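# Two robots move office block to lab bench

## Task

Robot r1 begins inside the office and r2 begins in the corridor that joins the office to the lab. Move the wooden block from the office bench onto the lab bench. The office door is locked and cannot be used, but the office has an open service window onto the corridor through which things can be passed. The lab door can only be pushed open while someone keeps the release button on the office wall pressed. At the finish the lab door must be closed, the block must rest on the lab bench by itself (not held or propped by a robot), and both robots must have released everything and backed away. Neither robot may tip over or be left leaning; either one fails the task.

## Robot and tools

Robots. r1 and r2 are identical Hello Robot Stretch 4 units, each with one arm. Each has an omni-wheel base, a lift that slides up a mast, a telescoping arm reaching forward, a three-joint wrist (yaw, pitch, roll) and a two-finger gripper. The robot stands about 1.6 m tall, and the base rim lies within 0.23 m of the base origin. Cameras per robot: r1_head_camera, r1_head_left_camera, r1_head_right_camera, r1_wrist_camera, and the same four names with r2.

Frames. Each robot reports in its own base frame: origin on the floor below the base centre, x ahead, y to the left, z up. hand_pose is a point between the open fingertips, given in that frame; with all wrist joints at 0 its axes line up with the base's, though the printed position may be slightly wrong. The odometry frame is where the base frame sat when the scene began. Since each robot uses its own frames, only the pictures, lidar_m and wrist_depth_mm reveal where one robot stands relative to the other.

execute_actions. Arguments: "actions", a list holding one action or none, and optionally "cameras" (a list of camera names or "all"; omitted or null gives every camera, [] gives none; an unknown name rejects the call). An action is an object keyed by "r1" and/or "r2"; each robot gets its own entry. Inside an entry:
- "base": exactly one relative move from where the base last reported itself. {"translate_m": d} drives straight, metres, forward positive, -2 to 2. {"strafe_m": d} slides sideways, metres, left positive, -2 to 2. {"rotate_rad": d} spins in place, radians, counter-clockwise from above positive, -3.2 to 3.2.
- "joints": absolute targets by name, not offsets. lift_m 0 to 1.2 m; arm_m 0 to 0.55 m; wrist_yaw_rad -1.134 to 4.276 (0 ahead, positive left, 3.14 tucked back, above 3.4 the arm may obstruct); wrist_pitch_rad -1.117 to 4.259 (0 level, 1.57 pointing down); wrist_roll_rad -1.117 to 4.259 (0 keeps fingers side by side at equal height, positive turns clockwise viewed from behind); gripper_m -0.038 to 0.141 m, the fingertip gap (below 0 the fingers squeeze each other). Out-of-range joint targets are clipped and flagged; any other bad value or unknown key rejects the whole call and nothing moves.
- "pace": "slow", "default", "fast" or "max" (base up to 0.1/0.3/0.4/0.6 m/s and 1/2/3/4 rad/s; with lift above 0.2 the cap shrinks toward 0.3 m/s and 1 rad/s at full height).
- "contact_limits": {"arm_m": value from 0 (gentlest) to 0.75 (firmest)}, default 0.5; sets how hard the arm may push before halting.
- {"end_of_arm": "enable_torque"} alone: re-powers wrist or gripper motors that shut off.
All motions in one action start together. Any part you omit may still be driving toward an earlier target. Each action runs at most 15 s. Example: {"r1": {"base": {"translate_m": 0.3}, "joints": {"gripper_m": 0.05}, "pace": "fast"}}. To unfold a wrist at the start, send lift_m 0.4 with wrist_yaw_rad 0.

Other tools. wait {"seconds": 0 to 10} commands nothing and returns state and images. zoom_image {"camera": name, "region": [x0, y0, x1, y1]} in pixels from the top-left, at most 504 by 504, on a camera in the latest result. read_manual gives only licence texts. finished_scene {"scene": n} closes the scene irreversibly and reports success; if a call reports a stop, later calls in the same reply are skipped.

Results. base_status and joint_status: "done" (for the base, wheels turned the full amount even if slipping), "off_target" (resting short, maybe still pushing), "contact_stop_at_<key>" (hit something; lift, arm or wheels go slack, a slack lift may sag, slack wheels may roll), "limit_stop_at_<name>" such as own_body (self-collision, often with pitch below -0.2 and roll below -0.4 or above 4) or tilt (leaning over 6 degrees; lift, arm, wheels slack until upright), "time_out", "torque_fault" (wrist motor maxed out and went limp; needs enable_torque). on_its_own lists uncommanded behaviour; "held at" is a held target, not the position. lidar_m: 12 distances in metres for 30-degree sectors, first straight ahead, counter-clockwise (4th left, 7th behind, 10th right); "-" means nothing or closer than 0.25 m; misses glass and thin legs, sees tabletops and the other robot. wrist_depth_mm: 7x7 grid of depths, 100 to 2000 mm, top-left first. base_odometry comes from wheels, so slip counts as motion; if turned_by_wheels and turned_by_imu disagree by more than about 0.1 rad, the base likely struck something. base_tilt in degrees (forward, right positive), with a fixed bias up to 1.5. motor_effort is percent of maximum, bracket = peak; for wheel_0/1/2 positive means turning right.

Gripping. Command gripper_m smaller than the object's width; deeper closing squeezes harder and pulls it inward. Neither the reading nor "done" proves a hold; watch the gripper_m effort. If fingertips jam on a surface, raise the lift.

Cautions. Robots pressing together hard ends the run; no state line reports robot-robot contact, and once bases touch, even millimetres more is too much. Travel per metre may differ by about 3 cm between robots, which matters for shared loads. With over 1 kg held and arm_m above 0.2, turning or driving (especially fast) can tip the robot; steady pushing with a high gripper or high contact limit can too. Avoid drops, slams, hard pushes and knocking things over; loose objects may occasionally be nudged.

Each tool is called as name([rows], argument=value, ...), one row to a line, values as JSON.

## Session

execute_actions([
  {"r1":{"joints":{"lift_m":0.82,"wrist_yaw_rad":0,"gripper_m":0.12,"wrist_pitch_rad":0.5}},"r2":{"joints":{"lift_m":1.0,"wrist_yaw_rad":0,"gripper_m":0.12,"wrist_pitch_rad":0.5}}},
], cameras=["r1_head_left_camera","r2_head_left_camera"])

Scene clock: 3.83 s.
r1.base_odometry: x=+0.000 y=+0.000 heading=+0.000 (m, m, rad; r1's odometry frame)
r1.turned_by_wheels: +0.000 (rad since the last result)
r1.turned_by_imu: +0.000 (rad since the last result)
r1.base_tilt: forward=+0.4 right=+0.3 (deg)
r1.lidar_m: 2.81 1.44 1.00 1.32 1.47 1.15 1.01 0.98 1.26 1.14 1.14 1.42
r1.base_status: not commanded
r1.joint_positions: lift_m=+0.820 arm_m=-0.001 wrist_yaw_rad=+0.001 wrist_pitch_rad=+0.502 wrist_roll_rad=+0.008 gripper_m=+0.120
r1.joint_status: all done
r1.motor_effort: lift_m=+23(24) arm_m=-1(1) wrist_yaw_rad=-1(5) wrist_pitch_rad=-6(5) wrist_roll_rad=+2(0) gripper_m=-2(1) wheel_0=-1(1) wheel_1=-1(1) wheel_2=+0(0) (%)
r1.hand_pose: x=+0.4229 y=-0.0873 z=+0.8591 quat_wxyz=(+0.969, +0.004, +0.248, -0.001) (m; r1's base frame)
r1.wrist_depth_mm: - - - - - 1661 1229 / - - - - - 1756 1255 / - - - - - 1756 1281 / 1863 1808 1863 1863 1921 1708 1255 / 1464 1464 1464 1537 1499 1499 1281 / 1281 1229 1182 160 1182 1205 1229 / 1078 1078 1118 - 1118 1060 1098
r2.base_odometry: x=+0.000 y=+0.000 heading=+0.000 (m, m, rad; r2's odometry frame)
r2.turned_by_wheels: +0.000 (rad since the last result)
r2.turned_by_imu: +0.001 (rad since the last result)
r2.base_tilt: forward=+0.6 right=-0.7 (deg)
r2.lidar_m: 0.66 0.67 0.78 0.72 0.71 0.84 0.94 0.99 1.16 1.84 1.07 0.83
r2.base_status: not commanded
r2.joint_positions: lift_m=+1.000 arm_m=-0.001 wrist_yaw_rad=+0.000 wrist_pitch_rad=+0.502 wrist_roll_rad=-0.011 gripper_m=+0.120
r2.joint_status: all done
r2.motor_effort: lift_m=+24(24) arm_m=+0(0) wrist_yaw_rad=-2(9) wrist_pitch_rad=-6(5) wrist_roll_rad=+0(0) gripper_m=-1(2) wheel_0=+1(1) wheel_1=-1(0) wheel_2=+0(0) (%)
r2.hand_pose: x=+0.4233 y=-0.0873 z=+1.0390 quat_wxyz=(+0.969, -0.005, +0.248, +0.001) (m; r2's base frame)
r2.wrist_depth_mm: 402 421 445 469 496 525 564 / 427 449 477 496 530 564 603 / 452 477 500 535 569 609 654 / 480 508 539 580 621 661 715 / 512 539 580 621 676 732 788 / 549 580 609 676 723 778 866 / 585 615 683 699 778 878 991
pictures: r1_head_left_camera, r2_head_left_camera
Images, in order (width x height): r1_head_left_camera 420x672, r2_head_left_camera 420x672.

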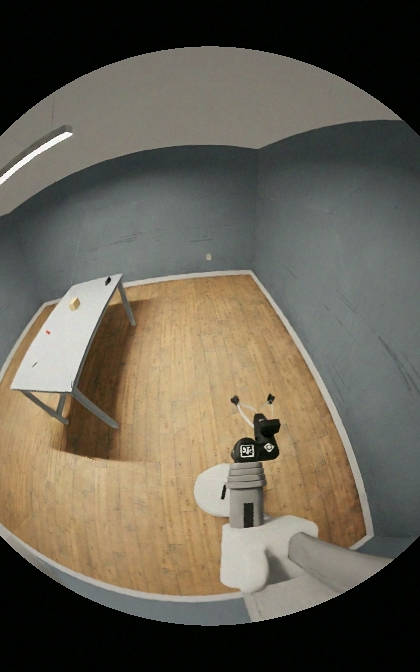

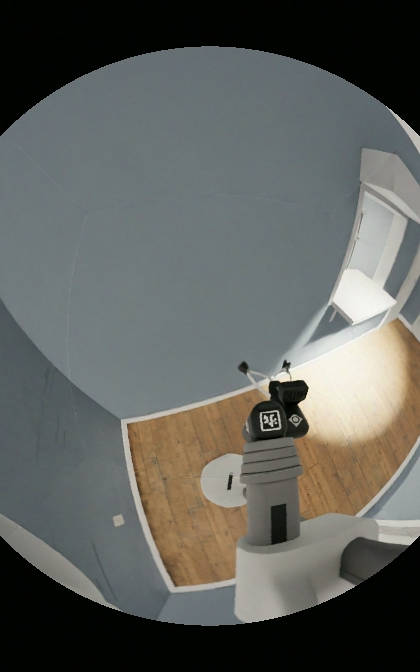

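execute_actions([
  {"r1":{"base":{"rotate_rad":1.8}},"r2":{"base":{"rotate_rad":0.33}}},
], cameras=[])

execute_actions([
  {"r1":{"base":{"strafe_m":-1.3}},"r2":{"base":{"translate_m":-0.12}}},
], cameras=[])

execute_actions([
  {"r1":{"base":{"translate_m":0.3}},"r2":{"base":{"strafe_m":-1.3}}},
], cameras=["r1_head_left_camera","r1_wrist_camera","r2_head_left_camera"])

Scene clock: 14.43 s.
r1.base_odometry: x=+0.000 y=+0.000 heading=+1.800 (m, m, rad; r1's odometry frame)
r1.turned_by_wheels: +1.800 (rad since the last result)
r1.turned_by_imu: +1.831 (rad since the last result)
r1.base_tilt: forward=+0.4 right=+0.4 (deg)
r1.lidar_m: 3.31 1.24 1.07 1.00 1.07 1.18 1.14 1.22 1.74 3.23 1.10 0.99
r1.base_status: done
r1.joint_positions: lift_m=+0.820 arm_m=-0.001 wrist_yaw_rad=+0.000 wrist_pitch_rad=+0.502 wrist_roll_rad=+0.008 gripper_m=+0.120
r1.joint_status: not commanded
r1.motor_effort: lift_m=+22(23) arm_m=-1(1) wrist_yaw_rad=+0(3) wrist_pitch_rad=-5(8) wrist_roll_rad=+0(1) gripper_m=-4(2) wheel_0=-2(9) wheel_1=-2(11) wheel_2=-1(7) (%)
r1.hand_pose: x=+0.4228 y=-0.0874 z=+0.8592 quat_wxyz=(+0.969, +0.004, +0.248, -0.001) (m; r1's base frame)
r1.wrist_depth_mm: 1229 1808 - - - - - / 1336 1863 - - - - 976 / 1366 1921 - - - - - / 1366 1708 1863 1863 1863 1756 1921 / 1397 1499 1430 1537 1499 1464 1464 / 1229 1229 1205 160 1160 1182 866 / 1060 1060 1098 - 1118 1098 1042
r2.base_odometry: x=+0.000 y=+0.000 heading=+0.329 (m, m, rad; r2's odometry frame)
r2.turned_by_wheels: +0.329 (rad since the last result)
r2.turned_by_imu: +0.324 (rad since the last result)
r2.base_tilt: forward=+0.6 right=-0.7 (deg)
r2.lidar_m: 0.66 0.72 0.76 0.71 0.77 0.99 0.93 1.03 1.39 1.72 0.94 0.71
r2.base_status: done
r2.joint_positions: lift_m=+1.000 arm_m=-0.001 wrist_yaw_rad=+0.000 wrist_pitch_rad=+0.502 wrist_roll_rad=-0.011 gripper_m=+0.120
r2.joint_status: not commanded
r2.motor_effort: lift_m=+24(24) arm_m=+0(0) wrist_yaw_rad=-2(2) wrist_pitch_rad=-4(5) wrist_roll_rad=+0(1) gripper_m=+2(1) wheel_0=-4(8) wheel_1=-8(9) wheel_2=-5(10) (%)
r2.hand_pose: x=+0.4233 y=-0.0874 z=+1.0390 quat_wxyz=(+0.969, -0.005, +0.248, +0.001) (m; r2's base frame)
r2.wrist_depth_mm: 445 433 424 421 415 407 404 / 466 466 455 449 439 430 424 / 504 496 488 477 469 462 455 / 539 539 525 517 504 492 488 / 597 580 564 554 544 535 521 / 661 634 591 609 591 554 569 / 715 691 683 627 627 603 621
pictures: none
No camera images: the call's "cameras" was empty. Leave "cameras" out to get every camera's image.

Scene clock: 20.10 s.
r1.base_odometry: x=+1.266 y=+0.295 heading=+1.800 (m, m, rad; r1's odometry frame)
r1.turned_by_wheels: +0.000 (rad since the last result)
r1.turned_by_imu: +0.001 (rad since the last result)
r1.base_tilt: forward=+0.4 right=+0.4 (deg)
r1.lidar_m: 0.73 0.79 2.29 2.29 1.67 1.25 1.23 1.28 1.87 1.91 0.98 0.74
r1.base_status: done
r1.joint_positions: lift_m=+0.820 arm_m=-0.001 wrist_yaw_rad=+0.000 wrist_pitch_rad=+0.502 wrist_roll_rad=+0.008 gripper_m=+0.120
r1.joint_status: not commanded
r1.motor_effort: lift_m=+22(22) arm_m=-1(1) wrist_yaw_rad=-2(0) wrist_pitch_rad=-5(5) wrist_roll_rad=+0(0) gripper_m=+0(0) wheel_0=+1(9) wheel_1=-1(14) wheel_2=+0(1) (%)
r1.hand_pose: x=+0.4228 y=-0.0874 z=+0.8592 quat_wxyz=(+0.969, +0.004, +0.248, -0.001) (m; r1's base frame)
r1.wrist_depth_mm: - - - - - - - / 891 904 904 904 820 931 946 / 654 621 621 621 627 634 634 / 1756 1708 1430 1430 615 585 580 / 1430 1499 1464 1499 1464 1397 1499 / 1182 1205 1182 160 1205 1182 1281 / 1060 1098 1118 - 1118 1098 1078
r2.base_odometry: x=-0.113 y=-0.038 heading=+0.328 (m, m, rad; r2's odometry frame)
r2.turned_by_wheels: -0.001 (rad since the last result)
r2.turned_by_imu: +0.001 (rad since the last result)
r2.base_tilt: forward=+0.6 right=-0.7 (deg)
r2.lidar_m: 0.79 0.83 0.76 0.72 0.77 0.83 0.83 0.94 1.26 2.96 1.11 0.84
r2.base_status: done
r2.joint_positions: lift_m=+1.000 arm_m=-0.001 wrist_yaw_rad=+0.000 wrist_pitch_rad=+0.502 wrist_roll_rad=-0.011 gripper_m=+0.120
r2.joint_status: not commanded
r2.motor_effort: lift_m=+24(24) arm_m=+0(0) wrist_yaw_rad=-2(1) wrist_pitch_rad=-5(7) wrist_roll_rad=+0(0) gripper_m=-4(0) wheel_0=-4(6) wheel_1=-6(10) wheel_2=+3(12) (%)
r2.hand_pose: x=+0.4233 y=-0.0874 z=+1.0390 quat_wxyz=(+0.969, -0.005, +0.248, +0.001) (m; r2's base frame)
r2.wrist_depth_mm: 559 549 539 530 517 517 504 / 591 580 574 569 554 544 535 / 634 634 603 603 597 585 569 / 683 676 668 640 634 621 609 / 750 732 715 707 683 668 661 / 798 788 741 768 750 707 723 / 904 878 854 788 788 768 778
pictures: none
No camera images: the call's "cameras" was empty. Leave "cameras" out to get every camera's image.

Scene clock: 25.77 s.
r1.base_odometry: x=+1.198 y=+0.587 heading=+1.800 (m, m, rad; r1's odometry frame)
r1.turned_by_wheels: +0.000 (rad since the last result)
r1.turned_by_imu: -0.001 (rad since the last result)
r1.base_tilt: forward=+0.4 right=+0.4 (deg)
r1.lidar_m: 0.43 0.46 0.68 2.32 2.07 1.57 1.52 1.63 2.00 1.94 0.58 0.45
r1.base_status: done
r1.joint_positions: lift_m=+0.820 arm_m=-0.001 wrist_yaw_rad=+0.000 wrist_pitch_rad=+0.502 wrist_roll_rad=+0.008 gripper_m=+0.120
r1.joint_status: not commanded
r1.motor_effort: lift_m=+22(22) arm_m=-1(1) wrist_yaw_rad=+1(1) wrist_pitch_rad=-8(7) wrist_roll_rad=+0(1) gripper_m=-3(1) wheel_0=+2(6) wheel_1=+4(9) wheel_2=-1(10) (%)
r1.hand_pose: x=+0.4228 y=-0.0874 z=+0.8592 quat_wxyz=(+0.969, +0.004, +0.248, -0.001) (m; r1's base frame)
r1.wrist_depth_mm: - - - - - - - / 891 904 904 917 - - - / 615 615 621 621 580 569 640 / 466 469 477 469 477 477 477 / 375 377 366 379 382 379 384 / 338 327 310 160 301 301 320 / 1098 1078 1098 - 300 296 291
r2.base_odometry: x=+0.305 y=-1.269 heading=+0.328 (m, m, rad; r2's odometry frame)
r2.turned_by_wheels: +0.000 (rad since the last result)
r2.turned_by_imu: +0.001 (rad since the last result)
r2.base_tilt: forward=+0.6 right=-0.7 (deg)
r2.lidar_m: 0.55 0.57 1.14 2.01 1.29 0.87 0.84 0.90 1.31 2.68 0.80 0.56
r2.base_status: done
r2.joint_positions: lift_m=+1.000 arm_m=-0.001 wrist_yaw_rad=+0.000 wrist_pitch_rad=+0.502 wrist_roll_rad=-0.011 gripper_m=+0.120
r2.joint_status: not commanded
r2.motor_effort: lift_m=+23(24) arm_m=+0(0) wrist_yaw_rad=-2(1) wrist_pitch_rad=-4(3) wrist_roll_rad=+1(0) gripper_m=-5(1) wheel_0=+2(11) wheel_1=-6(14) wheel_2=+0(2) (%)
r2.hand_pose: x=+0.4233 y=-0.0874 z=+1.0391 quat_wxyz=(+0.969, -0.005, +0.248, +0.001) (m; r2's base frame)
r2.wrist_depth_mm: 530 - - - - - - / 559 - - - - - - / 603 759 878 866 878 866 - / 647 621 621 621 627 621 627 / 480 488 484 488 488 480 480 / 778 436 421 424 421 404 404 / 854 820 809 759 750 723 741
pictures: r1_head_left_camera, r1_wrist_camera, r2_head_left_camera
Images, in order (width x height): r1_head_left_camera 420x672, r1_wrist_camera 616x392, r2_head_left_camera 420x672.

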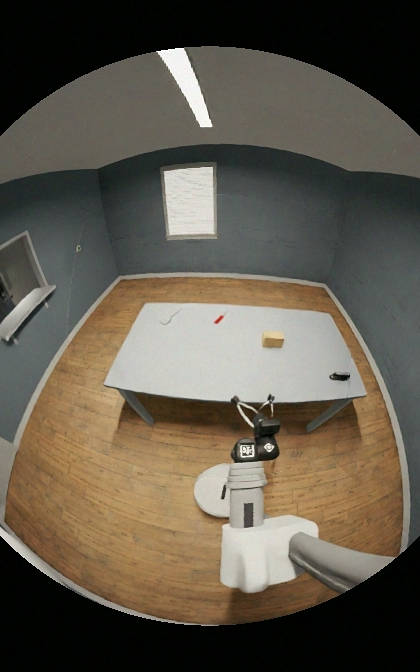

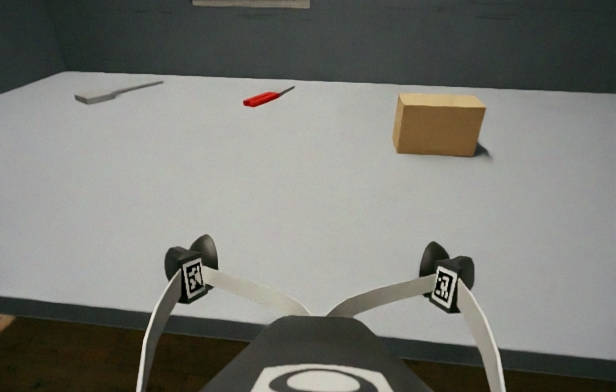

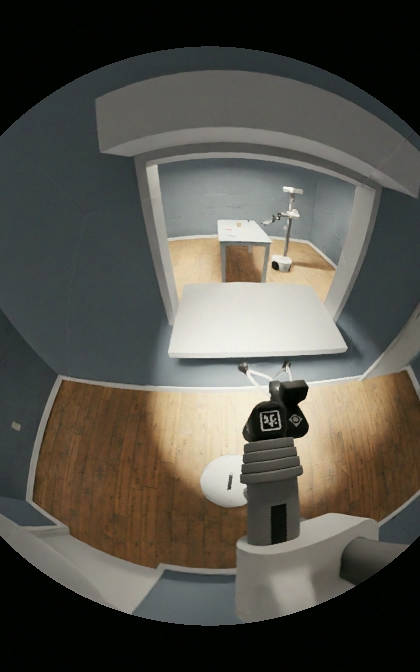

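execute_actions([
  {"r1":{"base":{"strafe_m":-0.75},"joints":{"wrist_yaw_rad":1.57,"arm_m":0.5}},"r2":{"base":{"translate_m":-0.12}}},
], cameras=[])

execute_actions([
  {"r1":{"base":{"translate_m":0.1},"joints":{"lift_m":0.75}}},
], cameras=["r1_head_left_camera","r1_wrist_camera"])

Scene clock: 39.37 s.
r1.base_odometry: x=+1.928 y=+0.757 heading=+1.800 (m, m, rad; r1's odometry frame)
r1.turned_by_wheels: +0.000 (rad since the last result)
r1.turned_by_imu: +0.001 (rad since the last result)
r1.base_tilt: forward=+0.4 right=+0.4 (deg)
r1.lidar_m: 0.38 0.43 0.60 2.91 2.10 1.60 1.57 1.60 1.22 1.19 1.27 1.82
r1.base_status: done
r1.joint_positions: lift_m=+0.820 arm_m=+0.499 wrist_yaw_rad=+1.571 wrist_pitch_rad=+0.501 wrist_roll_rad=+0.008 gripper_m=+0.120
r1.joint_status: all done
r1.motor_effort: lift_m=+21(22) arm_m=+6(6) wrist_yaw_rad=-3(5) wrist_pitch_rad=-5(7) wrist_roll_rad=+0(1) gripper_m=+0(0) wheel_0=+0(10) wheel_1=-1(12) wheel_2=+0(1) (%)
r1.hand_pose: x=+0.7573 y=+0.2530 z=+0.8594 quat_wxyz=(+0.686, -0.173, +0.178, +0.684) (m; r1's base frame)
r1.wrist_depth_mm: - - - - - - - / - - 1008 931 917 931 - / - - 627 634 627 627 654 / 1863 469 469 473 477 477 477 / 379 379 364 379 382 382 382 / 315 306 298 160 225 210 319 / 271 272 279 - 223 199 187
r2.base_odometry: x=+0.192 y=-1.308 heading=+0.327 (m, m, rad; r2's odometry frame)
r2.turned_by_wheels: -0.001 (rad since the last result)
r2.turned_by_imu: +0.001 (rad since the last result)
r2.base_tilt: forward=+0.6 right=-0.7 (deg)
r2.lidar_m: 0.64 0.69 1.33 2.02 1.12 0.75 0.71 0.79 1.10 2.67 1.26 0.66
r2.base_status: done
r2.joint_positions: lift_m=+1.000 arm_m=-0.001 wrist_yaw_rad=+0.000 wrist_pitch_rad=+0.502 wrist_roll_rad=-0.011 gripper_m=+0.120
r2.joint_status: not commanded
r2.motor_effort: lift_m=+23(23) arm_m=+0(0) wrist_yaw_rad=+0(0) wrist_pitch_rad=-4(3) wrist_roll_rad=+0(0) gripper_m=-1(2) wheel_0=-4(8) wheel_1=-7(10) wheel_2=+3(13) (%)
r2.hand_pose: x=+0.4233 y=-0.0874 z=+1.0391 quat_wxyz=(+0.969, -0.005, +0.248, +0.001) (m; r2's base frame)
r2.wrist_depth_mm: 640 732 - - - - - / 676 732 - - - - - / 741 750 878 866 878 891 878 / 788 615 627 621 621 627 627 / 866 842 544 535 530 517 508 / 946 904 854 878 866 809 831 / 1042 1008 991 917 917 878 891
pictures: none
No camera images: the call's "cameras" was empty. Leave "cameras" out to get every camera's image.

Scene clock: 42.20 s.
torque_fault: r1.wrist_pitch_rad switched itself off since the last result.
r1.base_odometry: x=+1.906 y=+0.854 heading=+1.800 (m, m, rad; r1's odometry frame)
r1.turned_by_wheels: +0.000 (rad since the last result)
r1.turned_by_imu: +0.004 (rad since the last result)
r1.base_tilt: forward=+0.4 right=+0.4 (deg)
r1.lidar_m: 0.30 0.31 0.44 2.87 2.26 1.72 1.68 1.62 1.23 1.20 1.28 1.83
r1.base_status: done
r1.joint_positions: lift_m=+0.781 arm_m=+0.499 wrist_yaw_rad=+1.570 wrist_pitch_rad=+0.648 wrist_roll_rad=+0.008 gripper_m=+0.120
r1.joint_status: lift_m contact_stop (moved -0.039 of -0.070)
r1.on_its_own: lift_m is slack since a contact_stop (your +0.750 is given up); wrist_pitch_rad is off since a torque_fault, until you send "end_of_arm": "enable_torque" (your +0.500 is given up)
r1.motor_effort: lift_m=+20(23) arm_m=+4(6) wrist_yaw_rad=-2(21) wrist_pitch_rad=+1(100) wrist_roll_rad=+1(20) gripper_m=+0(2) wheel_0=+2(10) wheel_1=+3(13) wheel_2=+0(16) (%)
r1.hand_pose: x=+0.7577 y=+0.2299 z=+0.7849 quat_wxyz=(+0.671, -0.222, +0.228, +0.669) (m; r1's base frame)
r1.wrist_depth_mm: - 676 676 676 683 683 - / 480 484 484 488 484 484 504 / 377 377 375 379 379 377 379 / 310 310 310 309 312 309 194 / 263 262 255 262 263 242 168 / 228 222 216 159 216 191 152 / 200 201 206 - 206 193 145
r2.base_odometry: x=+0.192 y=-1.308 heading=+0.327 (m, m, rad; r2's odometry frame)
r2.turned_by_wheels: +0.000 (rad since the last result)
r2.turned_by_imu: +0.001 (rad since the last result)
r2.base_tilt: forward=+0.6 right=-0.7 (deg)
r2.lidar_m: 0.62 0.69 1.30 2.01 1.14 0.73 0.71 0.77 1.12 2.66 1.23 0.71
r2.base_status: not commanded
r2.joint_positions: lift_m=+1.000 arm_m=-0.001 wrist_yaw_rad=+0.000 wrist_pitch_rad=+0.502 wrist_roll_rad=-0.011 gripper_m=+0.120
r2.joint_status: not commanded
r2.motor_effort: lift_m=+23(22) arm_m=+0(0) wrist_yaw_rad=+0(1) wrist_pitch_rad=-6(4) wrist_roll_rad=+0(1) gripper_m=-2(2) wheel_0=-4(4) wheel_1=-7(7) wheel_2=+4(3) (%)
r2.hand_pose: x=+0.4233 y=-0.0874 z=+1.0391 quat_wxyz=(+0.969, -0.005, +0.248, +0.001) (m; r2's base frame)
r2.wrist_depth_mm: 634 732 - - - - - / 683 741 - - - - - / 732 759 866 866 878 878 878 / 788 621 627 627 621 627 621 / 866 854 549 535 530 517 512 / 946 904 878 878 866 820 820 / 1060 991 991 917 917 878 891
pictures: r1_head_left_camera, r1_wrist_camera
Images, in order (width x height): r1_head_left_camera 420x672, r1_wrist_camera 616x392.

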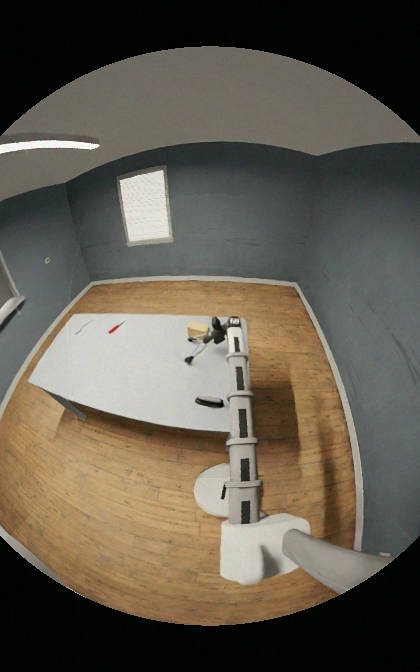

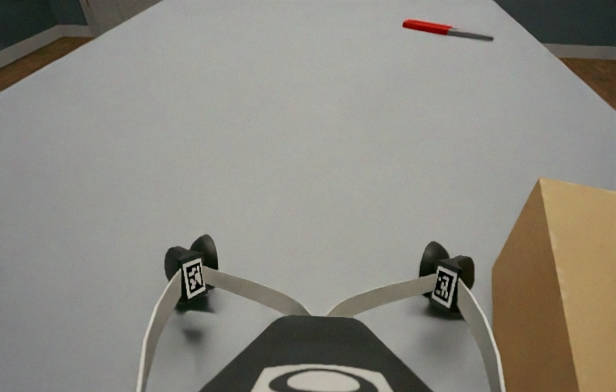

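execute_actions([
  {"r1":{"end_of_arm":"enable_torque"}},
], cameras=[])

execute_actions([
  {"r1":{"joints":{"lift_m":1.05,"wrist_pitch_rad":1.2,"gripper_m":0.14}}},
], cameras=[])

execute_actions([
  {"r1":{"base":{"translate_m":0.09},"joints":{"arm_m":0.545}}},
], cameras=["r1_head_left_camera","r1_wrist_camera"])

Scene clock: 50.37 s.
r1.base_odometry: x=+1.906 y=+0.854 heading=+1.800 (m, m, rad; r1's odometry frame)
r1.turned_by_wheels: +0.000 (rad since the last result)
r1.turned_by_imu: +0.000 (rad since the last result)
r1.base_tilt: forward=+0.4 right=+0.3 (deg)
r1.lidar_m: 0.29 0.31 0.45 2.88 2.27 1.73 1.67 1.62 1.22 1.20 1.28 1.85
r1.base_status: not commanded
r1.joint_positions: lift_m=+0.781 arm_m=+0.499 wrist_yaw_rad=+1.570 wrist_pitch_rad=+0.648 wrist_roll_rad=+0.008 gripper_m=+0.120
r1.joint_status: not commanded
r1.end_of_arm: enable_torque: each motor that was off is on again
r1.on_its_own: wrist_pitch_rad is held at +0.648, not at your +0.500, since a torque_fault; lift_m is slack since a contact_stop (your +0.750 is given up)
r1.motor_effort: lift_m=+20(19) arm_m=+4(4) wrist_yaw_rad=+0(1) wrist_pitch_rad=+0(3) wrist_roll_rad=+1(1) gripper_m=+1(1) wheel_0=+2(2) wheel_1=+3(3) wheel_2=+0(0) (%)
r1.hand_pose: x=+0.7577 y=+0.2299 z=+0.7849 quat_wxyz=(+0.671, -0.222, +0.228, +0.669) (m; r1's base frame)
r1.wrist_depth_mm: - 676 676 676 668 668 - / 484 480 480 484 484 484 504 / 377 379 377 377 375 377 377 / 309 309 310 310 310 312 194 / 262 263 255 263 264 242 168 / 227 222 216 160 216 191 152 / 201 201 206 - 206 192 145
r2.base_odometry: x=+0.192 y=-1.308 heading=+0.327 (m, m, rad; r2's odometry frame)
r2.turned_by_wheels: +0.000 (rad since the last result)
r2.turned_by_imu: +0.001 (rad since the last result)
r2.base_tilt: forward=+0.6 right=-0.7 (deg)
r2.lidar_m: 0.66 0.70 1.30 2.01 1.13 0.74 0.71 0.75 1.12 2.68 1.27 0.70
r2.base_status: not commanded
r2.joint_positions: lift_m=+1.000 arm_m=-0.001 wrist_yaw_rad=+0.000 wrist_pitch_rad=+0.502 wrist_roll_rad=-0.011 gripper_m=+0.120
r2.joint_status: not commanded
r2.motor_effort: lift_m=+22(23) arm_m=+0(0) wrist_yaw_rad=+0(1) wrist_pitch_rad=-5(4) wrist_roll_rad=+1(1) gripper_m=-2(0) wheel_0=-4(4) wheel_1=-6(7) wheel_2=+3(3) (%)
r2.hand_pose: x=+0.4233 y=-0.0874 z=+1.0391 quat_wxyz=(+0.969, -0.005, +0.248, +0.001) (m; r2's base frame)
r2.wrist_depth_mm: 640 732 - - - - - / 676 732 - - - - - / 732 741 866 878 878 866 878 / 778 627 621 627 621 621 627 / 854 854 544 535 535 521 508 / 960 917 866 891 866 809 820 / 1025 1008 991 917 904 891 891
pictures: none
No camera images: the call's "cameras" was empty. Leave "cameras" out to get every camera's image.

Scene clock: 52.53 s.
r1.base_odometry: x=+1.906 y=+0.855 heading=+1.800 (m, m, rad; r1's odometry frame)
r1.turned_by_wheels: +0.000 (rad since the last result)
r1.turned_by_imu: +0.000 (rad since the last result)
r1.base_tilt: forward=+0.4 right=+0.4 (deg)
r1.lidar_m: 0.29 0.33 0.46 2.88 2.27 1.73 1.67 1.61 1.20 1.18 1.28 1.86
r1.base_status: not commanded
r1.joint_positions: lift_m=+1.050 arm_m=+0.499 wrist_yaw_rad=+1.570 wrist_pitch_rad=+1.201 wrist_roll_rad=+0.008 gripper_m=+0.140
r1.joint_status: all done
r1.motor_effort: lift_m=+23(27) arm_m=+4(4) wrist_yaw_rad=+0(15) wrist_pitch_rad=-2(92) wrist_roll_rad=+1(5) gripper_m=+1(2) wheel_0=-1(16) wheel_1=+1(4) wheel_2=+0(11) (%)
r1.hand_pose: x=+0.7576 y=+0.1043 z=+0.9589 quat_wxyz=(+0.585, -0.397, +0.402, +0.582) (m; r1's base frame)
r1.wrist_depth_mm: 544 535 530 521 525 521 960 / 508 504 496 496 492 488 492 / 480 473 473 469 473 466 469 / 452 452 449 449 439 368 439 / 421 430 424 424 421 349 421 / 404 407 404 159 397 397 402 / 397 392 394 - 389 384 382
r2.base_odometry: x=+0.192 y=-1.308 heading=+0.327 (m, m, rad; r2's odometry frame)
r2.turned_by_wheels: +0.000 (rad since the last result)
r2.turned_by_imu: +0.001 (rad since the last result)
r2.base_tilt: forward=+0.6 right=-0.7 (deg)
r2.lidar_m: 0.63 0.70 1.30 2.02 1.15 0.76 0.73 0.75 1.11 2.64 1.28 0.67
r2.base_status: not commanded
r2.joint_positions: lift_m=+1.000 arm_m=-0.001 wrist_yaw_rad=+0.000 wrist_pitch_rad=+0.502 wrist_roll_rad=-0.011 gripper_m=+0.120
r2.joint_status: not commanded
r2.motor_effort: lift_m=+23(23) arm_m=+0(0) wrist_yaw_rad=-1(0) wrist_pitch_rad=-7(4) wrist_roll_rad=+0(1) gripper_m=+0(2) wheel_0=-4(4) wheel_1=-6(7) wheel_2=+4(4) (%)
r2.hand_pose: x=+0.4233 y=-0.0874 z=+1.0391 quat_wxyz=(+0.969, -0.005, +0.248, +0.001) (m; r2's base frame)
r2.wrist_depth_mm: 654 741 - - - - - / 683 732 - - - - - / 723 750 854 866 878 866 891 / 778 627 615 621 621 634 627 / 866 842 544 530 535 521 508 / 946 904 878 866 866 820 831 / 1042 991 991 917 917 891 891
pictures: none
No camera images: the call's "cameras" was empty. Leave "cameras" out to get every camera's image.

Scene clock: 54.00 s.
r1.base_odometry: x=+1.885 y=+0.942 heading=+1.800 (m, m, rad; r1's odometry frame)
r1.turned_by_wheels: +0.001 (rad since the last result)
r1.turned_by_imu: +0.000 (rad since the last result)
r1.base_tilt: forward=+0.5 right=+0.4 (deg)
r1.lidar_m: 0.25 0.25 0.32 1.11 2.38 1.81 1.76 1.63 1.23 1.20 1.28 0.26
r1.base_status: done
r1.joint_positions: lift_m=+1.050 arm_m=+0.544 wrist_yaw_rad=+1.570 wrist_pitch_rad=+1.201 wrist_roll_rad=+0.008 gripper_m=+0.140
r1.joint_status: all done
r1.motor_effort: lift_m=+23(23) arm_m=+6(5) wrist_yaw_rad=-1(2) wrist_pitch_rad=-5(2) wrist_roll_rad=+0(1) gripper_m=+1(1) wheel_0=+2(7) wheel_1=+3(6) wheel_2=+1(9) (%)
r1.hand_pose: x=+0.8024 y=+0.1043 z=+0.9589 quat_wxyz=(+0.585, -0.397, +0.402, +0.582) (m; r1's base frame)
r1.wrist_depth_mm: 535 530 525 525 517 1366 1430 / 504 500 496 496 492 1336 1336 / 480 477 473 469 466 1255 1255 / 452 449 449 366 442 1182 1205 / 430 430 424 351 424 1160 1138 / 413 407 402 159 397 402 1098 / 392 392 394 - 389 389 1060
r2.base_odometry: x=+0.192 y=-1.308 heading=+0.327 (m, m, rad; r2's odometry frame)
r2.turned_by_wheels: +0.000 (rad since the last result)
r2.turned_by_imu: +0.000 (rad since the last result)
r2.base_tilt: forward=+0.6 right=-0.7 (deg)
r2.lidar_m: 0.66 0.70 1.28 2.00 1.14 0.76 0.72 0.79 1.13 2.67 1.23 0.68
r2.base_status: not commanded
r2.joint_positions: lift_m=+1.000 arm_m=-0.001 wrist_yaw_rad=+0.000 wrist_pitch_rad=+0.502 wrist_roll_rad=-0.011 gripper_m=+0.120
r2.joint_status: not commanded
r2.motor_effort: lift_m=+22(23) arm_m=+0(0) wrist_yaw_rad=-1(1) wrist_pitch_rad=-5(2) wrist_roll_rad=+0(0) gripper_m=+1(3) wheel_0=-4(4) wheel_1=-7(7) wheel_2=+3(4) (%)
r2.hand_pose: x=+0.4233 y=-0.0874 z=+1.0391 quat_wxyz=(+0.969, -0.005, +0.248, +0.001) (m; r2's base frame)
r2.wrist_depth_mm: 640 723 - - - - - / 683 741 - - - - - / 741 750 866 866 854 878 891 / 778 615 621 627 627 621 621 / 866 842 544 535 530 517 504 / 946 904 878 878 854 809 820 / 1025 1025 976 946 904 866 878
pictures: r1_head_left_camera, r1_wrist_camera
Images, in order (width x height): r1_head_left_camera 420x672, r1_wrist_camera 616x392.

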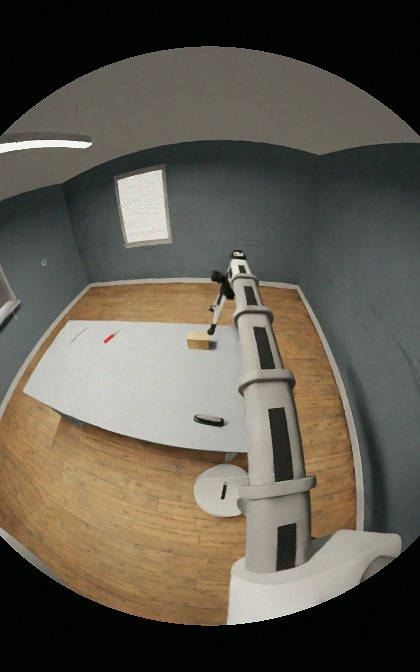

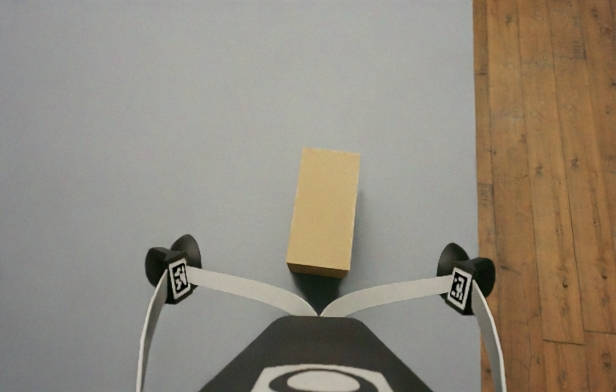

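execute_actions([
  {"r1":{"base":{"strafe_m":0.03},"joints":{"lift_m":0.885}}},
], cameras=["r1_wrist_camera"])

execute_actions([
  {"r1":{"joints":{"gripper_m":0.02}}},
], cameras=[])

execute_actions([
  {"r1":{"joints":{"lift_m":1.18}}},
], cameras=[])

execute_actions([
  {"r1":{"base":{"translate_m":-0.3},"joints":{"arm_m":0.1,"wrist_yaw_rad":0}}},
], cameras=[])

execute_actions([
  {"r1":{"base":{"rotate_rad":1.54}}},
], cameras=[])

execute_actions([
  {"r1":{"base":{"translate_m":1.9}}},
], cameras=["r1_head_left_camera","r1_wrist_camera"])

Scene clock: 73.70 s.
r1.base_odometry: x=+1.856 y=+0.935 heading=+1.801 (m, m, rad; r1's odometry frame)
r1.turned_by_wheels: +0.000 (rad since the last result)
r1.turned_by_imu: +0.000 (rad since the last result)
r1.base_tilt: forward=+0.4 right=+0.3 (deg)
r1.lidar_m: 0.25 0.25 0.32 1.11 2.35 1.82 1.76 1.68 1.27 1.21 1.31 0.25
r1.base_status: done
r1.joint_positions: lift_m=+0.885 arm_m=+0.544 wrist_yaw_rad=+1.570 wrist_pitch_rad=+1.201 wrist_roll_rad=+0.008 gripper_m=+0.140
r1.joint_status: all done
r1.motor_effort: lift_m=+15(26) arm_m=+6(6) wrist_yaw_rad=-1(1) wrist_pitch_rad=-4(2) wrist_roll_rad=+1(2) gripper_m=-1(0) wheel_0=+0(10) wheel_1=+2(8) wheel_2=+0(2) (%)
r1.hand_pose: x=+0.8024 y=+0.1043 z=+0.7946 quat_wxyz=(+0.585, -0.397, +0.402, +0.582) (m; r1's base frame)
r1.wrist_depth_mm: 330 329 325 324 322 319 1205 / 309 307 307 298 304 303 1138 / 293 291 291 202 282 287 691 / 279 277 276 191 267 272 273 / 265 264 260 182 257 259 259 / 253 250 249 159 244 243 250 / 243 241 242 - 240 235 238
r2.base_odometry: x=+0.192 y=-1.308 heading=+0.327 (m, m, rad; r2's odometry frame)
r2.turned_by_wheels: +0.000 (rad since the last result)
r2.turned_by_imu: +0.001 (rad since the last result)
r2.base_tilt: forward=+0.6 right=-0.6 (deg)
r2.lidar_m: 0.65 0.71 1.33 2.02 1.14 0.74 0.72 0.78 1.11 2.66 1.25 0.70
r2.base_status: not commanded
r2.joint_positions: lift_m=+1.000 arm_m=-0.001 wrist_yaw_rad=+0.000 wrist_pitch_rad=+0.502 wrist_roll_rad=-0.011 gripper_m=+0.120
r2.joint_status: not commanded
r2.motor_effort: lift_m=+23(23) arm_m=+0(0) wrist_yaw_rad=-1(1) wrist_pitch_rad=-4(5) wrist_roll_rad=+1(1) gripper_m=-1(1) wheel_0=-4(4) wheel_1=-7(6) wheel_2=+3(4) (%)
r2.hand_pose: x=+0.4233 y=-0.0874 z=+1.0391 quat_wxyz=(+0.969, -0.005, +0.248, +0.001) (m; r2's base frame)
r2.wrist_depth_mm: 647 732 - - - - - / 676 732 - - - - - / 741 759 891 878 866 878 878 / 788 621 621 621 621 621 627 / 878 854 549 525 535 521 508 / 931 931 866 878 866 820 831 / 1042 1008 991 917 917 891 904
pictures: r1_wrist_camera
Images, in order (width x height): r1_wrist_camera 616x392.

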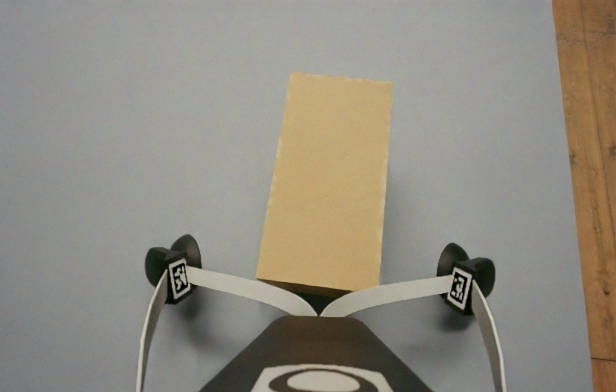

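Scene clock: 75.87 s.
r1.base_odometry: x=+1.856 y=+0.935 heading=+1.801 (m, m, rad; r1's odometry frame)
r1.turned_by_wheels: +0.000 (rad since the last result)
r1.turned_by_imu: +0.000 (rad since the last result)
r1.base_tilt: forward=+0.5 right=+0.4 (deg)
r1.lidar_m: 0.25 0.25 0.32 1.10 2.35 1.80 1.76 1.68 1.26 1.24 1.32 0.25
r1.base_status: not commanded
r1.joint_positions: lift_m=+0.885 arm_m=+0.544 wrist_yaw_rad=+1.570 wrist_pitch_rad=+1.202 wrist_roll_rad=+0.008 gripper_m=+0.020
r1.joint_status: all done
r1.motor_effort: lift_m=+16(16) arm_m=+6(6) wrist_yaw_rad=-1(2) wrist_pitch_rad=-9(4) wrist_roll_rad=+1(1) gripper_m=-20(17) wheel_0=+0(0) wheel_1=+2(2) wheel_2=+0(0) (%)
r1.hand_pose: x=+0.8024 y=+0.1039 z=+0.7944 quat_wxyz=(+0.585, -0.397, +0.402, +0.581) (m; r1's base frame)
r1.wrist_depth_mm: 329 325 322 320 320 317 1205 / 309 307 304 209 300 300 723 / 294 291 289 195 279 285 691 / 278 277 276 181 268 270 272 / 265 263 259 171 254 258 258 / 253 250 245 174 187 244 247 / 242 240 242 - 239 235 236
r2.base_odometry: x=+0.192 y=-1.308 heading=+0.327 (m, m, rad; r2's odometry frame)
r2.turned_by_wheels: +0.000 (rad since the last result)
r2.turned_by_imu: +0.001 (rad since the last result)
r2.base_tilt: forward=+0.6 right=-0.7 (deg)
r2.lidar_m: 0.66 0.72 1.29 2.02 1.12 0.74 0.71 0.78 1.14 2.65 1.25 0.68
r2.base_status: not commanded
r2.joint_positions: lift_m=+1.000 arm_m=-0.001 wrist_yaw_rad=+0.000 wrist_pitch_rad=+0.502 wrist_roll_rad=-0.011 gripper_m=+0.120
r2.joint_status: not commanded
r2.motor_effort: lift_m=+23(23) arm_m=+0(0) wrist_yaw_rad=-2(1) wrist_pitch_rad=-5(4) wrist_roll_rad=+0(1) gripper_m=-2(2) wheel_0=-4(4) wheel_1=-6(6) wheel_2=+4(3) (%)
r2.hand_pose: x=+0.4233 y=-0.0874 z=+1.0391 quat_wxyz=(+0.969, -0.005, +0.248, +0.001) (m; r2's base frame)
r2.wrist_depth_mm: 634 723 - - - - - / 683 741 - - - - - / 732 759 878 854 866 878 878 / 778 627 621 621 615 627 621 / 854 842 544 530 535 521 512 / 946 931 866 878 842 831 831 / 1025 991 960 917 917 891 904
pictures: none
No camera images: the call's "cameras" was empty. Leave "cameras" out to get every camera's image.

Scene clock: 78.13 s.
r1.base_odometry: x=+1.856 y=+0.935 heading=+1.801 (m, m, rad; r1's odometry frame)
r1.turned_by_wheels: +0.000 (rad since the last result)
r1.turned_by_imu: +0.000 (rad since the last result)
r1.base_tilt: forward=+0.4 right=+0.4 (deg)
r1.lidar_m: 0.25 0.25 0.33 1.14 2.38 1.83 1.75 1.66 1.28 1.23 1.31 0.25
r1.base_status: not commanded
r1.joint_positions: lift_m=+1.180 arm_m=+0.544 wrist_yaw_rad=+1.570 wrist_pitch_rad=+1.202 wrist_roll_rad=+0.008 gripper_m=+0.020
r1.joint_status: all done
r1.motor_effort: lift_m=+24(27) arm_m=+6(6) wrist_yaw_rad=+1(0) wrist_pitch_rad=-8(8) wrist_roll_rad=+1(1) gripper_m=-18(14) wheel_0=+0(0) wheel_1=+1(2) wheel_2=+0(0) (%)
r1.hand_pose: x=+0.8024 y=+0.1038 z=+1.0887 quat_wxyz=(+0.585, -0.398, +0.402, +0.581) (m; r1's base frame)
r1.wrist_depth_mm: 707 691 691 683 676 1576 1537 / 661 647 654 209 640 1464 1464 / 621 615 609 195 585 1430 1430 / 585 591 580 182 569 1336 1308 / 559 564 549 171 535 1308 1281 / 530 530 521 174 187 1229 1255 / 517 508 508 - 508 1160 1160
r2.base_odometry: x=+0.192 y=-1.308 heading=+0.327 (m, m, rad; r2's odometry frame)
r2.turned_by_wheels: +0.000 (rad since the last result)
r2.turned_by_imu: +0.001 (rad since the last result)
r2.base_tilt: forward=+0.7 right=-0.7 (deg)
r2.lidar_m: 0.66 0.71 1.30 2.03 1.13 0.77 0.71 0.79 1.10 2.67 1.26 0.71
r2.base_status: not commanded
r2.joint_positions: lift_m=+1.000 arm_m=-0.001 wrist_yaw_rad=+0.000 wrist_pitch_rad=+0.502 wrist_roll_rad=-0.011 gripper_m=+0.120
r2.joint_status: not commanded
r2.motor_effort: lift_m=+23(23) arm_m=+0(0) wrist_yaw_rad=-1(2) wrist_pitch_rad=-6(4) wrist_roll_rad=+0(0) gripper_m=+1(0) wheel_0=-4(4) wheel_1=-7(7) wheel_2=+4(3) (%)
r2.hand_pose: x=+0.4233 y=-0.0874 z=+1.0391 quat_wxyz=(+0.969, -0.005, +0.248, +0.001) (m; r2's base frame)
r2.wrist_depth_mm: 640 732 - - - - - / 699 741 - - - - - / 732 741 854 866 878 878 891 / 798 615 627 621 627 627 621 / 854 854 544 535 535 525 512 / 946 917 866 891 866 820 831 / 1042 991 991 917 931 878 904
pictures: none
No camera images: the call's "cameras" was empty. Leave "cameras" out to get every camera's image.

Scene clock: 80.60 s.
r1.base_odometry: x=+1.924 y=+0.643 heading=+1.800 (m, m, rad; r1's odometry frame)
r1.turned_by_wheels: +0.000 (rad since the last result)
r1.turned_by_imu: +0.001 (rad since the last result)
r1.base_tilt: forward=+0.4 right=+0.4 (deg)
r1.lidar_m: 0.43 0.52 0.79 3.03 1.97 1.50 1.46 1.57 1.24 1.20 1.30 0.44
r1.base_status: done
r1.joint_positions: lift_m=+1.180 arm_m=+0.101 wrist_yaw_rad=+0.000 wrist_pitch_rad=+1.203 wrist_roll_rad=+0.008 gripper_m=+0.020
r1.joint_status: all done
r1.motor_effort: lift_m=+24(25) arm_m=-6(3) wrist_yaw_rad=+0(9) wrist_pitch_rad=-10(10) wrist_roll_rad=-1(0) gripper_m=-19(15) wheel_0=-3(7) wheel_1=-2(8) wheel_2=+1(10) (%)
r1.hand_pose: x=+0.3756 y=-0.0874 z=+1.0886 quat_wxyz=(+0.824, +0.003, +0.566, -0.002) (m; r1's base frame)
r1.wrist_depth_mm: 699 691 683 683 1618 1576 1576 / 654 647 654 209 1464 1537 1464 / 621 615 609 195 1397 1430 1397 / 1366 1336 603 182 1336 1366 1366 / 1336 1308 1308 171 1281 1308 1281 / 1255 1255 1229 174 187 1229 1205 / 1205 1205 1229 - 1205 1182 1182
r2.base_odometry: x=+0.192 y=-1.308 heading=+0.327 (m, m, rad; r2's odometry frame)
r2.turned_by_wheels: +0.000 (rad since the last result)
r2.turned_by_imu: +0.001 (rad since the last result)
r2.base_tilt: forward=+0.6 right=-0.7 (deg)
r2.lidar_m: 0.65 0.69 1.30 2.00 1.12 0.74 0.72 0.77 1.12 2.65 1.26 0.68
r2.base_status: not commanded
r2.joint_positions: lift_m=+1.000 arm_m=-0.001 wrist_yaw_rad=+0.000 wrist_pitch_rad=+0.502 wrist_roll_rad=-0.011 gripper_m=+0.120
r2.joint_status: not commanded
r2.motor_effort: lift_m=+22(23) arm_m=+0(0) wrist_yaw_rad=-1(2) wrist_pitch_rad=-5(6) wrist_roll_rad=+0(0) gripper_m=-1(1) wheel_0=-4(4) wheel_1=-6(7) wheel_2=+4(3) (%)
r2.hand_pose: x=+0.4233 y=-0.0874 z=+1.0391 quat_wxyz=(+0.969, -0.005, +0.248, +0.001) (m; r2's base frame)
r2.wrist_depth_mm: 640 723 - - - - - / 683 732 - - - - - / 732 741 854 866 878 878 891 / 798 621 615 621 627 621 634 / 866 842 544 530 525 521 512 / 960 931 854 891 866 809 842 / 1042 976 976 917 904 904 904
pictures: none
No camera images: the call's "cameras" was empty. Leave "cameras" out to get every camera's image.

Scene clock: 83.33 s.
r1.base_odometry: x=+1.924 y=+0.643 heading=-2.944 (m, m, rad; r1's odometry frame)
r1.turned_by_wheels: +1.539 (rad since the last result)
r1.turned_by_imu: +1.566 (rad since the last result)
r1.base_tilt: forward=+0.5 right=+0.3 (deg)
r1.lidar_m: 0.41 2.02 1.51 1.46 1.54 1.25 1.22 1.32 1.83 0.49 0.52 0.47
r1.base_status: done
r1.joint_positions: lift_m=+1.180 arm_m=+0.101 wrist_yaw_rad=+0.000 wrist_pitch_rad=+1.202 wrist_roll_rad=+0.008 gripper_m=+0.020
r1.joint_status: not commanded
r1.motor_effort: lift_m=+25(24) arm_m=-6(6) wrist_yaw_rad=+0(0) wrist_pitch_rad=-7(10) wrist_roll_rad=+1(1) gripper_m=-20(16) wheel_0=-3(5) wheel_1=-3(7) wheel_2=-3(8) (%)
r1.hand_pose: x=+0.3758 y=-0.0874 z=+1.0887 quat_wxyz=(+0.825, +0.003, +0.566, -0.002) (m; r1's base frame)
r1.wrist_depth_mm: 1661 1618 1576 1618 1576 1537 1118 / 1499 1537 1499 209 1499 1499 1430 / 1430 1430 1430 195 1397 1397 1397 / 1366 1397 1366 182 1336 1336 1308 / 1308 1308 1308 171 1281 1281 1255 / 1255 1229 1255 175 187 1205 1205 / 1205 1205 1229 - 1182 1160 1160
r2.base_odometry: x=+0.192 y=-1.308 heading=+0.327 (m, m, rad; r2's odometry frame)
r2.turned_by_wheels: +0.000 (rad since the last result)
r2.turned_by_imu: +0.001 (rad since the last result)
r2.base_tilt: forward=+0.6 right=-0.7 (deg)
r2.lidar_m: 0.62 0.69 1.29 2.01 1.14 0.77 0.71 0.79 1.09 2.68 1.26 0.68
r2.base_status: not commanded
r2.joint_positions: lift_m=+1.000 arm_m=-0.001 wrist_yaw_rad=+0.000 wrist_pitch_rad=+0.502 wrist_roll_rad=-0.011 gripper_m=+0.120
r2.joint_status: not commanded
r2.motor_effort: lift_m=+23(23) arm_m=+0(0) wrist_yaw_rad=-1(1) wrist_pitch_rad=-6(6) wrist_roll_rad=+0(0) gripper_m=+1(1) wheel_0=-4(4) wheel_1=-7(7) wheel_2=+4(4) (%)
r2.hand_pose: x=+0.4233 y=-0.0874 z=+1.0391 quat_wxyz=(+0.969, -0.005, +0.248, +0.001) (m; r2's base frame)
r2.wrist_depth_mm: 640 732 - - - - - / 683 732 - - - - - / 732 759 866 854 866 878 878 / 798 621 621 621 621 621 621 / 854 842 539 535 535 521 512 / 946 917 866 878 878 809 842 / 1025 991 991 904 917 891 904
pictures: none
No camera images: the call's "cameras" was empty. Leave "cameras" out to get every camera's image.

Scene clock: 91.17 s.
r1.base_odometry: x=+0.062 y=+0.269 heading=-2.943 (m, m, rad; r1's odometry frame)
r1.turned_by_wheels: +0.000 (rad since the last result)
r1.turned_by_imu: -0.009 (rad since the last result)
r1.base_tilt: forward=+0.4 right=+0.4 (deg)
r1.lidar_m: 0.44 1.15 1.46 1.41 1.47 2.09 3.16 0.78 0.72 3.28 1.26 0.44
r1.base_status: done
r1.joint_positions: lift_m=+1.180 arm_m=+0.101 wrist_yaw_rad=+0.000 wrist_pitch_rad=+1.203 wrist_roll_rad=+0.008 gripper_m=+0.020
r1.joint_status: not commanded
r1.motor_effort: lift_m=+24(24) arm_m=-5(6) wrist_yaw_rad=-2(1) wrist_pitch_rad=-8(7) wrist_roll_rad=+0(0) gripper_m=-18(19) wheel_0=+2(7) wheel_1=+4(8) wheel_2=-1(11) (%)
r1.hand_pose: x=+0.3757 y=-0.0874 z=+1.0887 quat_wxyz=(+0.825, +0.003, +0.566, -0.002) (m; r1's base frame)
r1.wrist_depth_mm: 1160 1138 1138 1098 1078 1042 1025 / 1464 1430 1397 209 1281 1281 1255 / 1430 1430 1430 195 1397 1430 1397 / 1366 1366 1366 182 1366 1336 1308 / 1336 1308 1308 171 220 1308 1281 / 1255 1255 1229 175 187 1229 1229 / 1205 1205 1229 - 1205 1182 1205
r2.base_odometry: x=+0.192 y=-1.308 heading=+0.327 (m, m, rad; r2's odometry frame)
r2.turned_by_wheels: +0.000 (rad since the last result)
r2.turned_by_imu: +0.002 (rad since the last result)
r2.base_tilt: forward=+0.6 right=-0.7 (deg)
r2.lidar_m: 0.65 0.70 1.28 2.02 1.12 0.76 0.73 0.75 1.08 2.65 1.27 0.68
r2.base_status: not commanded
r2.joint_positions: lift_m=+1.000 arm_m=-0.001 wrist_yaw_rad=+0.000 wrist_pitch_rad=+0.502 wrist_roll_rad=-0.011 gripper_m=+0.120
r2.joint_status: not commanded
r2.motor_effort: lift_m=+23(23) arm_m=+0(0) wrist_yaw_rad=-1(1) wrist_pitch_rad=-6(5) wrist_roll_rad=-1(0) gripper_m=+3(2) wheel_0=-4(4) wheel_1=-6(7) wheel_2=+4(3) (%)
r2.hand_pose: x=+0.4233 y=-0.0874 z=+1.0391 quat_wxyz=(+0.969, -0.005, +0.248, +0.001) (m; r2's base frame)
r2.wrist_depth_mm: 640 732 - - - - - / 683 741 - - - - - / 741 750 866 866 878 866 878 / 788 615 627 621 621 621 621 / 866 854 539 530 535 521 517 / 946 917 866 878 854 809 831 / 1025 991 991 904 917 891 917
pictures: r1_head_left_camera, r1_wrist_camera
Images, in order (width x height): r1_head_left_camera 420x672, r1_wrist_camera 616x392.

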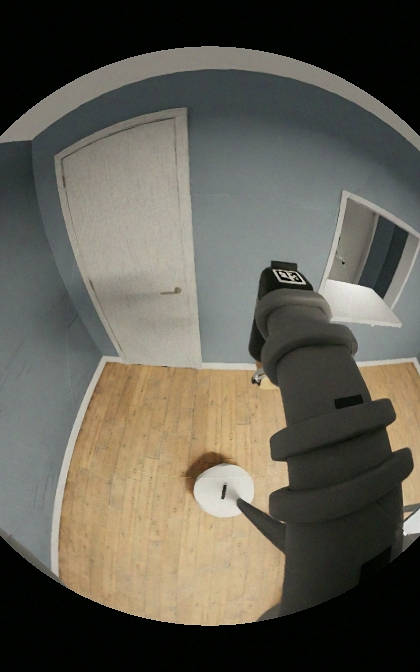

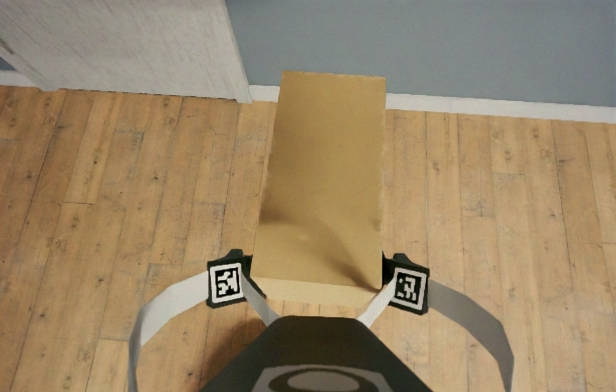

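execute_actions([
  {"r1":{"base":{"strafe_m":-0.75}}},
], cameras=[])

execute_actions([
  {"r1":{"base":{"translate_m":0.4},"joints":{"arm_m":0.545}}},
], cameras=["r1_wrist_camera","r2_wrist_camera"])

execute_actions([
  {"r1":{"joints":{"lift_m":1.045}}},
], cameras=[])

Scene clock: 103.37 s.
r1.base_odometry: x=-0.086 y=+1.004 heading=-2.943 (m, m, rad; r1's odometry frame)
r1.turned_by_wheels: +0.000 (rad since the last result)
r1.turned_by_imu: +0.000 (rad since the last result)
r1.base_tilt: forward=+0.4 right=+0.4 (deg)
r1.lidar_m: 0.43 1.17 1.57 2.16 2.27 0.49 0.46 0.49 0.70 2.52 1.57 0.91
r1.base_status: done
r1.joint_positions: lift_m=+1.180 arm_m=+0.101 wrist_yaw_rad=+0.000 wrist_pitch_rad=+1.203 wrist_roll_rad=+0.008 gripper_m=+0.020
r1.joint_status: not commanded
r1.motor_effort: lift_m=+24(24) arm_m=-5(6) wrist_yaw_rad=-1(0) wrist_pitch_rad=-10(8) wrist_roll_rad=+0(0) gripper_m=-18(17) wheel_0=-1(8) wheel_1=-1(12) wheel_2=+0(0) (%)
r1.hand_pose: x=+0.3757 y=-0.0874 z=+1.0887 quat_wxyz=(+0.825, +0.003, +0.566, -0.002) (m; r1's base frame)
r1.wrist_depth_mm: 1182 1138 1118 1078 1060 1025 991 / 1430 1397 1397 209 1255 1255 1229 / 1464 1464 1430 194 1397 1430 1366 / 1397 1366 1336 182 1308 1336 1336 / 1336 1308 1308 171 218 1308 1281 / 1229 1229 1229 171 188 1205 1229 / 1205 1205 1205 - 1182 1205 1205
r2.base_odometry: x=+0.192 y=-1.308 heading=+0.327 (m, m, rad; r2's odometry frame)
r2.turned_by_wheels: +0.000 (rad since the last result)
r2.turned_by_imu: +0.002 (rad since the last result)
r2.base_tilt: forward=+0.6 right=-0.7 (deg)
r2.lidar_m: 0.67 0.70 1.32 2.02 1.15 0.75 0.71 0.79 1.13 2.67 1.23 0.69
r2.base_status: not commanded
r2.joint_positions: lift_m=+1.000 arm_m=-0.001 wrist_yaw_rad=+0.000 wrist_pitch_rad=+0.502 wrist_roll_rad=-0.011 gripper_m=+0.120
r2.joint_status: not commanded
r2.motor_effort: lift_m=+23(23) arm_m=+0(0) wrist_yaw_rad=-1(1) wrist_pitch_rad=-4(5) wrist_roll_rad=+0(1) gripper_m=-2(1) wheel_0=-4(4) wheel_1=-7(7) wheel_2=+3(4) (%)
r2.hand_pose: x=+0.4233 y=-0.0874 z=+1.0391 quat_wxyz=(+0.969, -0.005, +0.248, +0.001) (m; r2's base frame)
r2.wrist_depth_mm: 640 723 - - - - - / 676 741 - - - - - / 741 750 866 878 854 891 866 / 798 621 627 627 621 621 627 / 878 854 539 530 535 517 512 / 976 904 866 891 866 820 820 / 1042 1008 976 931 931 891 904
pictures: none
No camera images: the call's "cameras" was empty. Leave "cameras" out to get every camera's image.

Scene clock: 106.20 s.
r1.base_odometry: x=-0.478 y=+0.925 heading=-2.943 (m, m, rad; r1's odometry frame)
r1.turned_by_wheels: +0.000 (rad since the last result)
r1.turned_by_imu: -0.002 (rad since the last result)
r1.base_tilt: forward=+0.4 right=+0.4 (deg)
r1.lidar_m: 0.51 0.77 1.08 2.14 2.24 3.14 0.86 0.90 2.63 2.56 0.71 0.50
r1.base_status: done
r1.joint_positions: lift_m=+1.180 arm_m=+0.544 wrist_yaw_rad=+0.000 wrist_pitch_rad=+1.202 wrist_roll_rad=+0.008 gripper_m=+0.020
r1.joint_status: all done
r1.motor_effort: lift_m=+24(24) arm_m=+6(10) wrist_yaw_rad=-1(1) wrist_pitch_rad=-7(9) wrist_roll_rad=+1(1) gripper_m=-16(17) wheel_0=+2(8) wheel_1=+2(12) wheel_2=+2(10) (%)
r1.hand_pose: x=+0.8188 y=-0.0874 z=+1.0887 quat_wxyz=(+0.825, +0.003, +0.566, -0.002) (m; r1's base frame)
r1.wrist_depth_mm: 1576 1618 1618 1618 1576 1308 1576 / 160 1499 1464 209 462 459 459 / 162 1430 1397 195 430 439 436 / 164 240 421 181 415 418 415 / 167 245 340 171 392 399 397 / 169 222 351 175 188 377 379 / 171 296 373 - 368 364 366
r2.base_odometry: x=+0.192 y=-1.308 heading=+0.327 (m, m, rad; r2's odometry frame)
r2.turned_by_wheels: +0.000 (rad since the last result)
r2.turned_by_imu: +0.001 (rad since the last result)
r2.base_tilt: forward=+0.6 right=-0.7 (deg)
r2.lidar_m: 0.66 0.70 1.31 2.02 1.08 0.75 0.70 0.77 1.12 2.66 1.26 0.68
r2.base_status: not commanded
r2.joint_positions: lift_m=+1.000 arm_m=-0.001 wrist_yaw_rad=+0.000 wrist_pitch_rad=+0.502 wrist_roll_rad=-0.011 gripper_m=+0.120
r2.joint_status: not commanded
r2.motor_effort: lift_m=+23(23) arm_m=+0(0) wrist_yaw_rad=-1(1) wrist_pitch_rad=-4(6) wrist_roll_rad=+0(0) gripper_m=-2(2) wheel_0=-4(4) wheel_1=-6(7) wheel_2=+3(3) (%)
r2.hand_pose: x=+0.4233 y=-0.0874 z=+1.0391 quat_wxyz=(+0.969, -0.005, +0.248, +0.001) (m; r2's base frame)
r2.wrist_depth_mm: 640 732 - - - - - / 683 732 - - - - 647 / 732 750 866 854 866 866 878 / 788 621 621 627 621 627 627 / 866 842 544 535 530 521 508 / 960 904 866 878 866 809 831 / 1042 1008 991 917 917 891 904
pictures: r1_wrist_camera, r2_wrist_camera
Images, in order (width x height): r1_wrist_camera 616x392, r2_wrist_camera 616x392.

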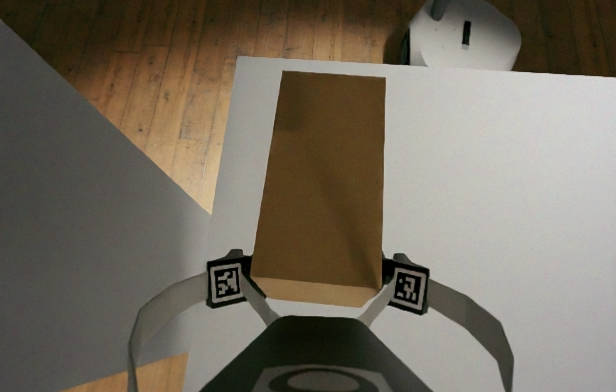

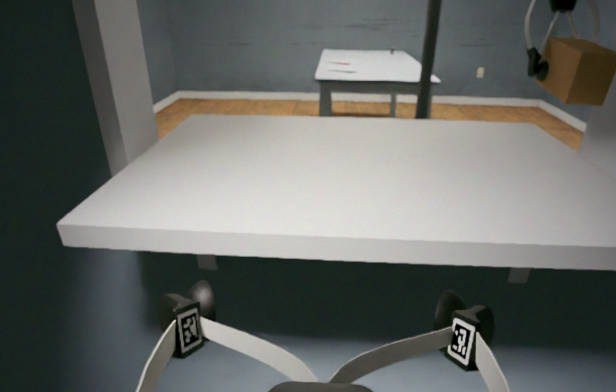

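Scene clock: 107.83 s.
r1.base_odometry: x=-0.478 y=+0.925 heading=-2.943 (m, m, rad; r1's odometry frame)
r1.turned_by_wheels: +0.000 (rad since the last result)
r1.turned_by_imu: +0.000 (rad since the last result)
r1.base_tilt: forward=+0.4 right=+0.3 (deg)
r1.lidar_m: 0.49 0.75 1.08 2.14 2.24 3.12 0.85 0.89 2.65 2.57 0.71 0.53
r1.base_status: not commanded
r1.joint_positions: lift_m=+1.045 arm_m=+0.544 wrist_yaw_rad=+0.000 wrist_pitch_rad=+1.203 wrist_roll_rad=+0.008 gripper_m=+0.020
r1.joint_status: all done
r1.motor_effort: lift_m=+16(29) arm_m=+6(6) wrist_yaw_rad=-3(0) wrist_pitch_rad=-10(7) wrist_roll_rad=+0(0) gripper_m=-14(16) wheel_0=+2(2) wheel_1=+2(2) wheel_2=+2(2) (%)
r1.hand_pose: x=+0.8188 y=-0.0874 z=+0.9543 quat_wxyz=(+0.825, +0.003, +0.566, -0.002) (m; r1's base frame)
r1.wrist_depth_mm: 1430 1430 334 329 327 325 324 / 160 1366 312 209 309 307 307 / 163 1281 297 195 289 293 291 / 164 240 282 182 274 281 278 / 167 246 266 171 262 266 266 / 169 221 252 174 187 252 253 / 172 243 249 - 246 242 244
r2.base_odometry: x=+0.192 y=-1.308 heading=+0.327 (m, m, rad; r2's odometry frame)
r2.turned_by_wheels: +0.000 (rad since the last result)
r2.turned_by_imu: +0.000 (rad since the last result)
r2.base_tilt: forward=+0.6 right=-0.7 (deg)
r2.lidar_m: 0.65 0.67 1.32 2.01 1.15 0.77 0.72 0.78 1.13 2.66 1.27 0.69
r2.base_status: not commanded
r2.joint_positions: lift_m=+1.000 arm_m=-0.001 wrist_yaw_rad=+0.000 wrist_pitch_rad=+0.502 wrist_roll_rad=-0.011 gripper_m=+0.120
r2.joint_status: not commanded
r2.motor_effort: lift_m=+23(23) arm_m=+0(0) wrist_yaw_rad=+0(1) wrist_pitch_rad=-4(5) wrist_roll_rad=+0(0) gripper_m=-1(2) wheel_0=-4(4) wheel_1=-7(7) wheel_2=+3(3) (%)
r2.hand_pose: x=+0.4233 y=-0.0874 z=+1.0391 quat_wxyz=(+0.969, -0.005, +0.248, +0.001) (m; r2's base frame)
r2.wrist_depth_mm: 634 732 - - - - 699 / 691 732 - - - - - / 732 750 866 866 854 866 640 / 778 615 621 634 627 634 621 / 866 842 539 535 535 521 512 / 946 917 866 866 854 820 831 / 1060 1008 976 917 931 878 891
pictures: none
No camera images: the call's "cameras" was empty. Leave "cameras" out to get every camera's image.


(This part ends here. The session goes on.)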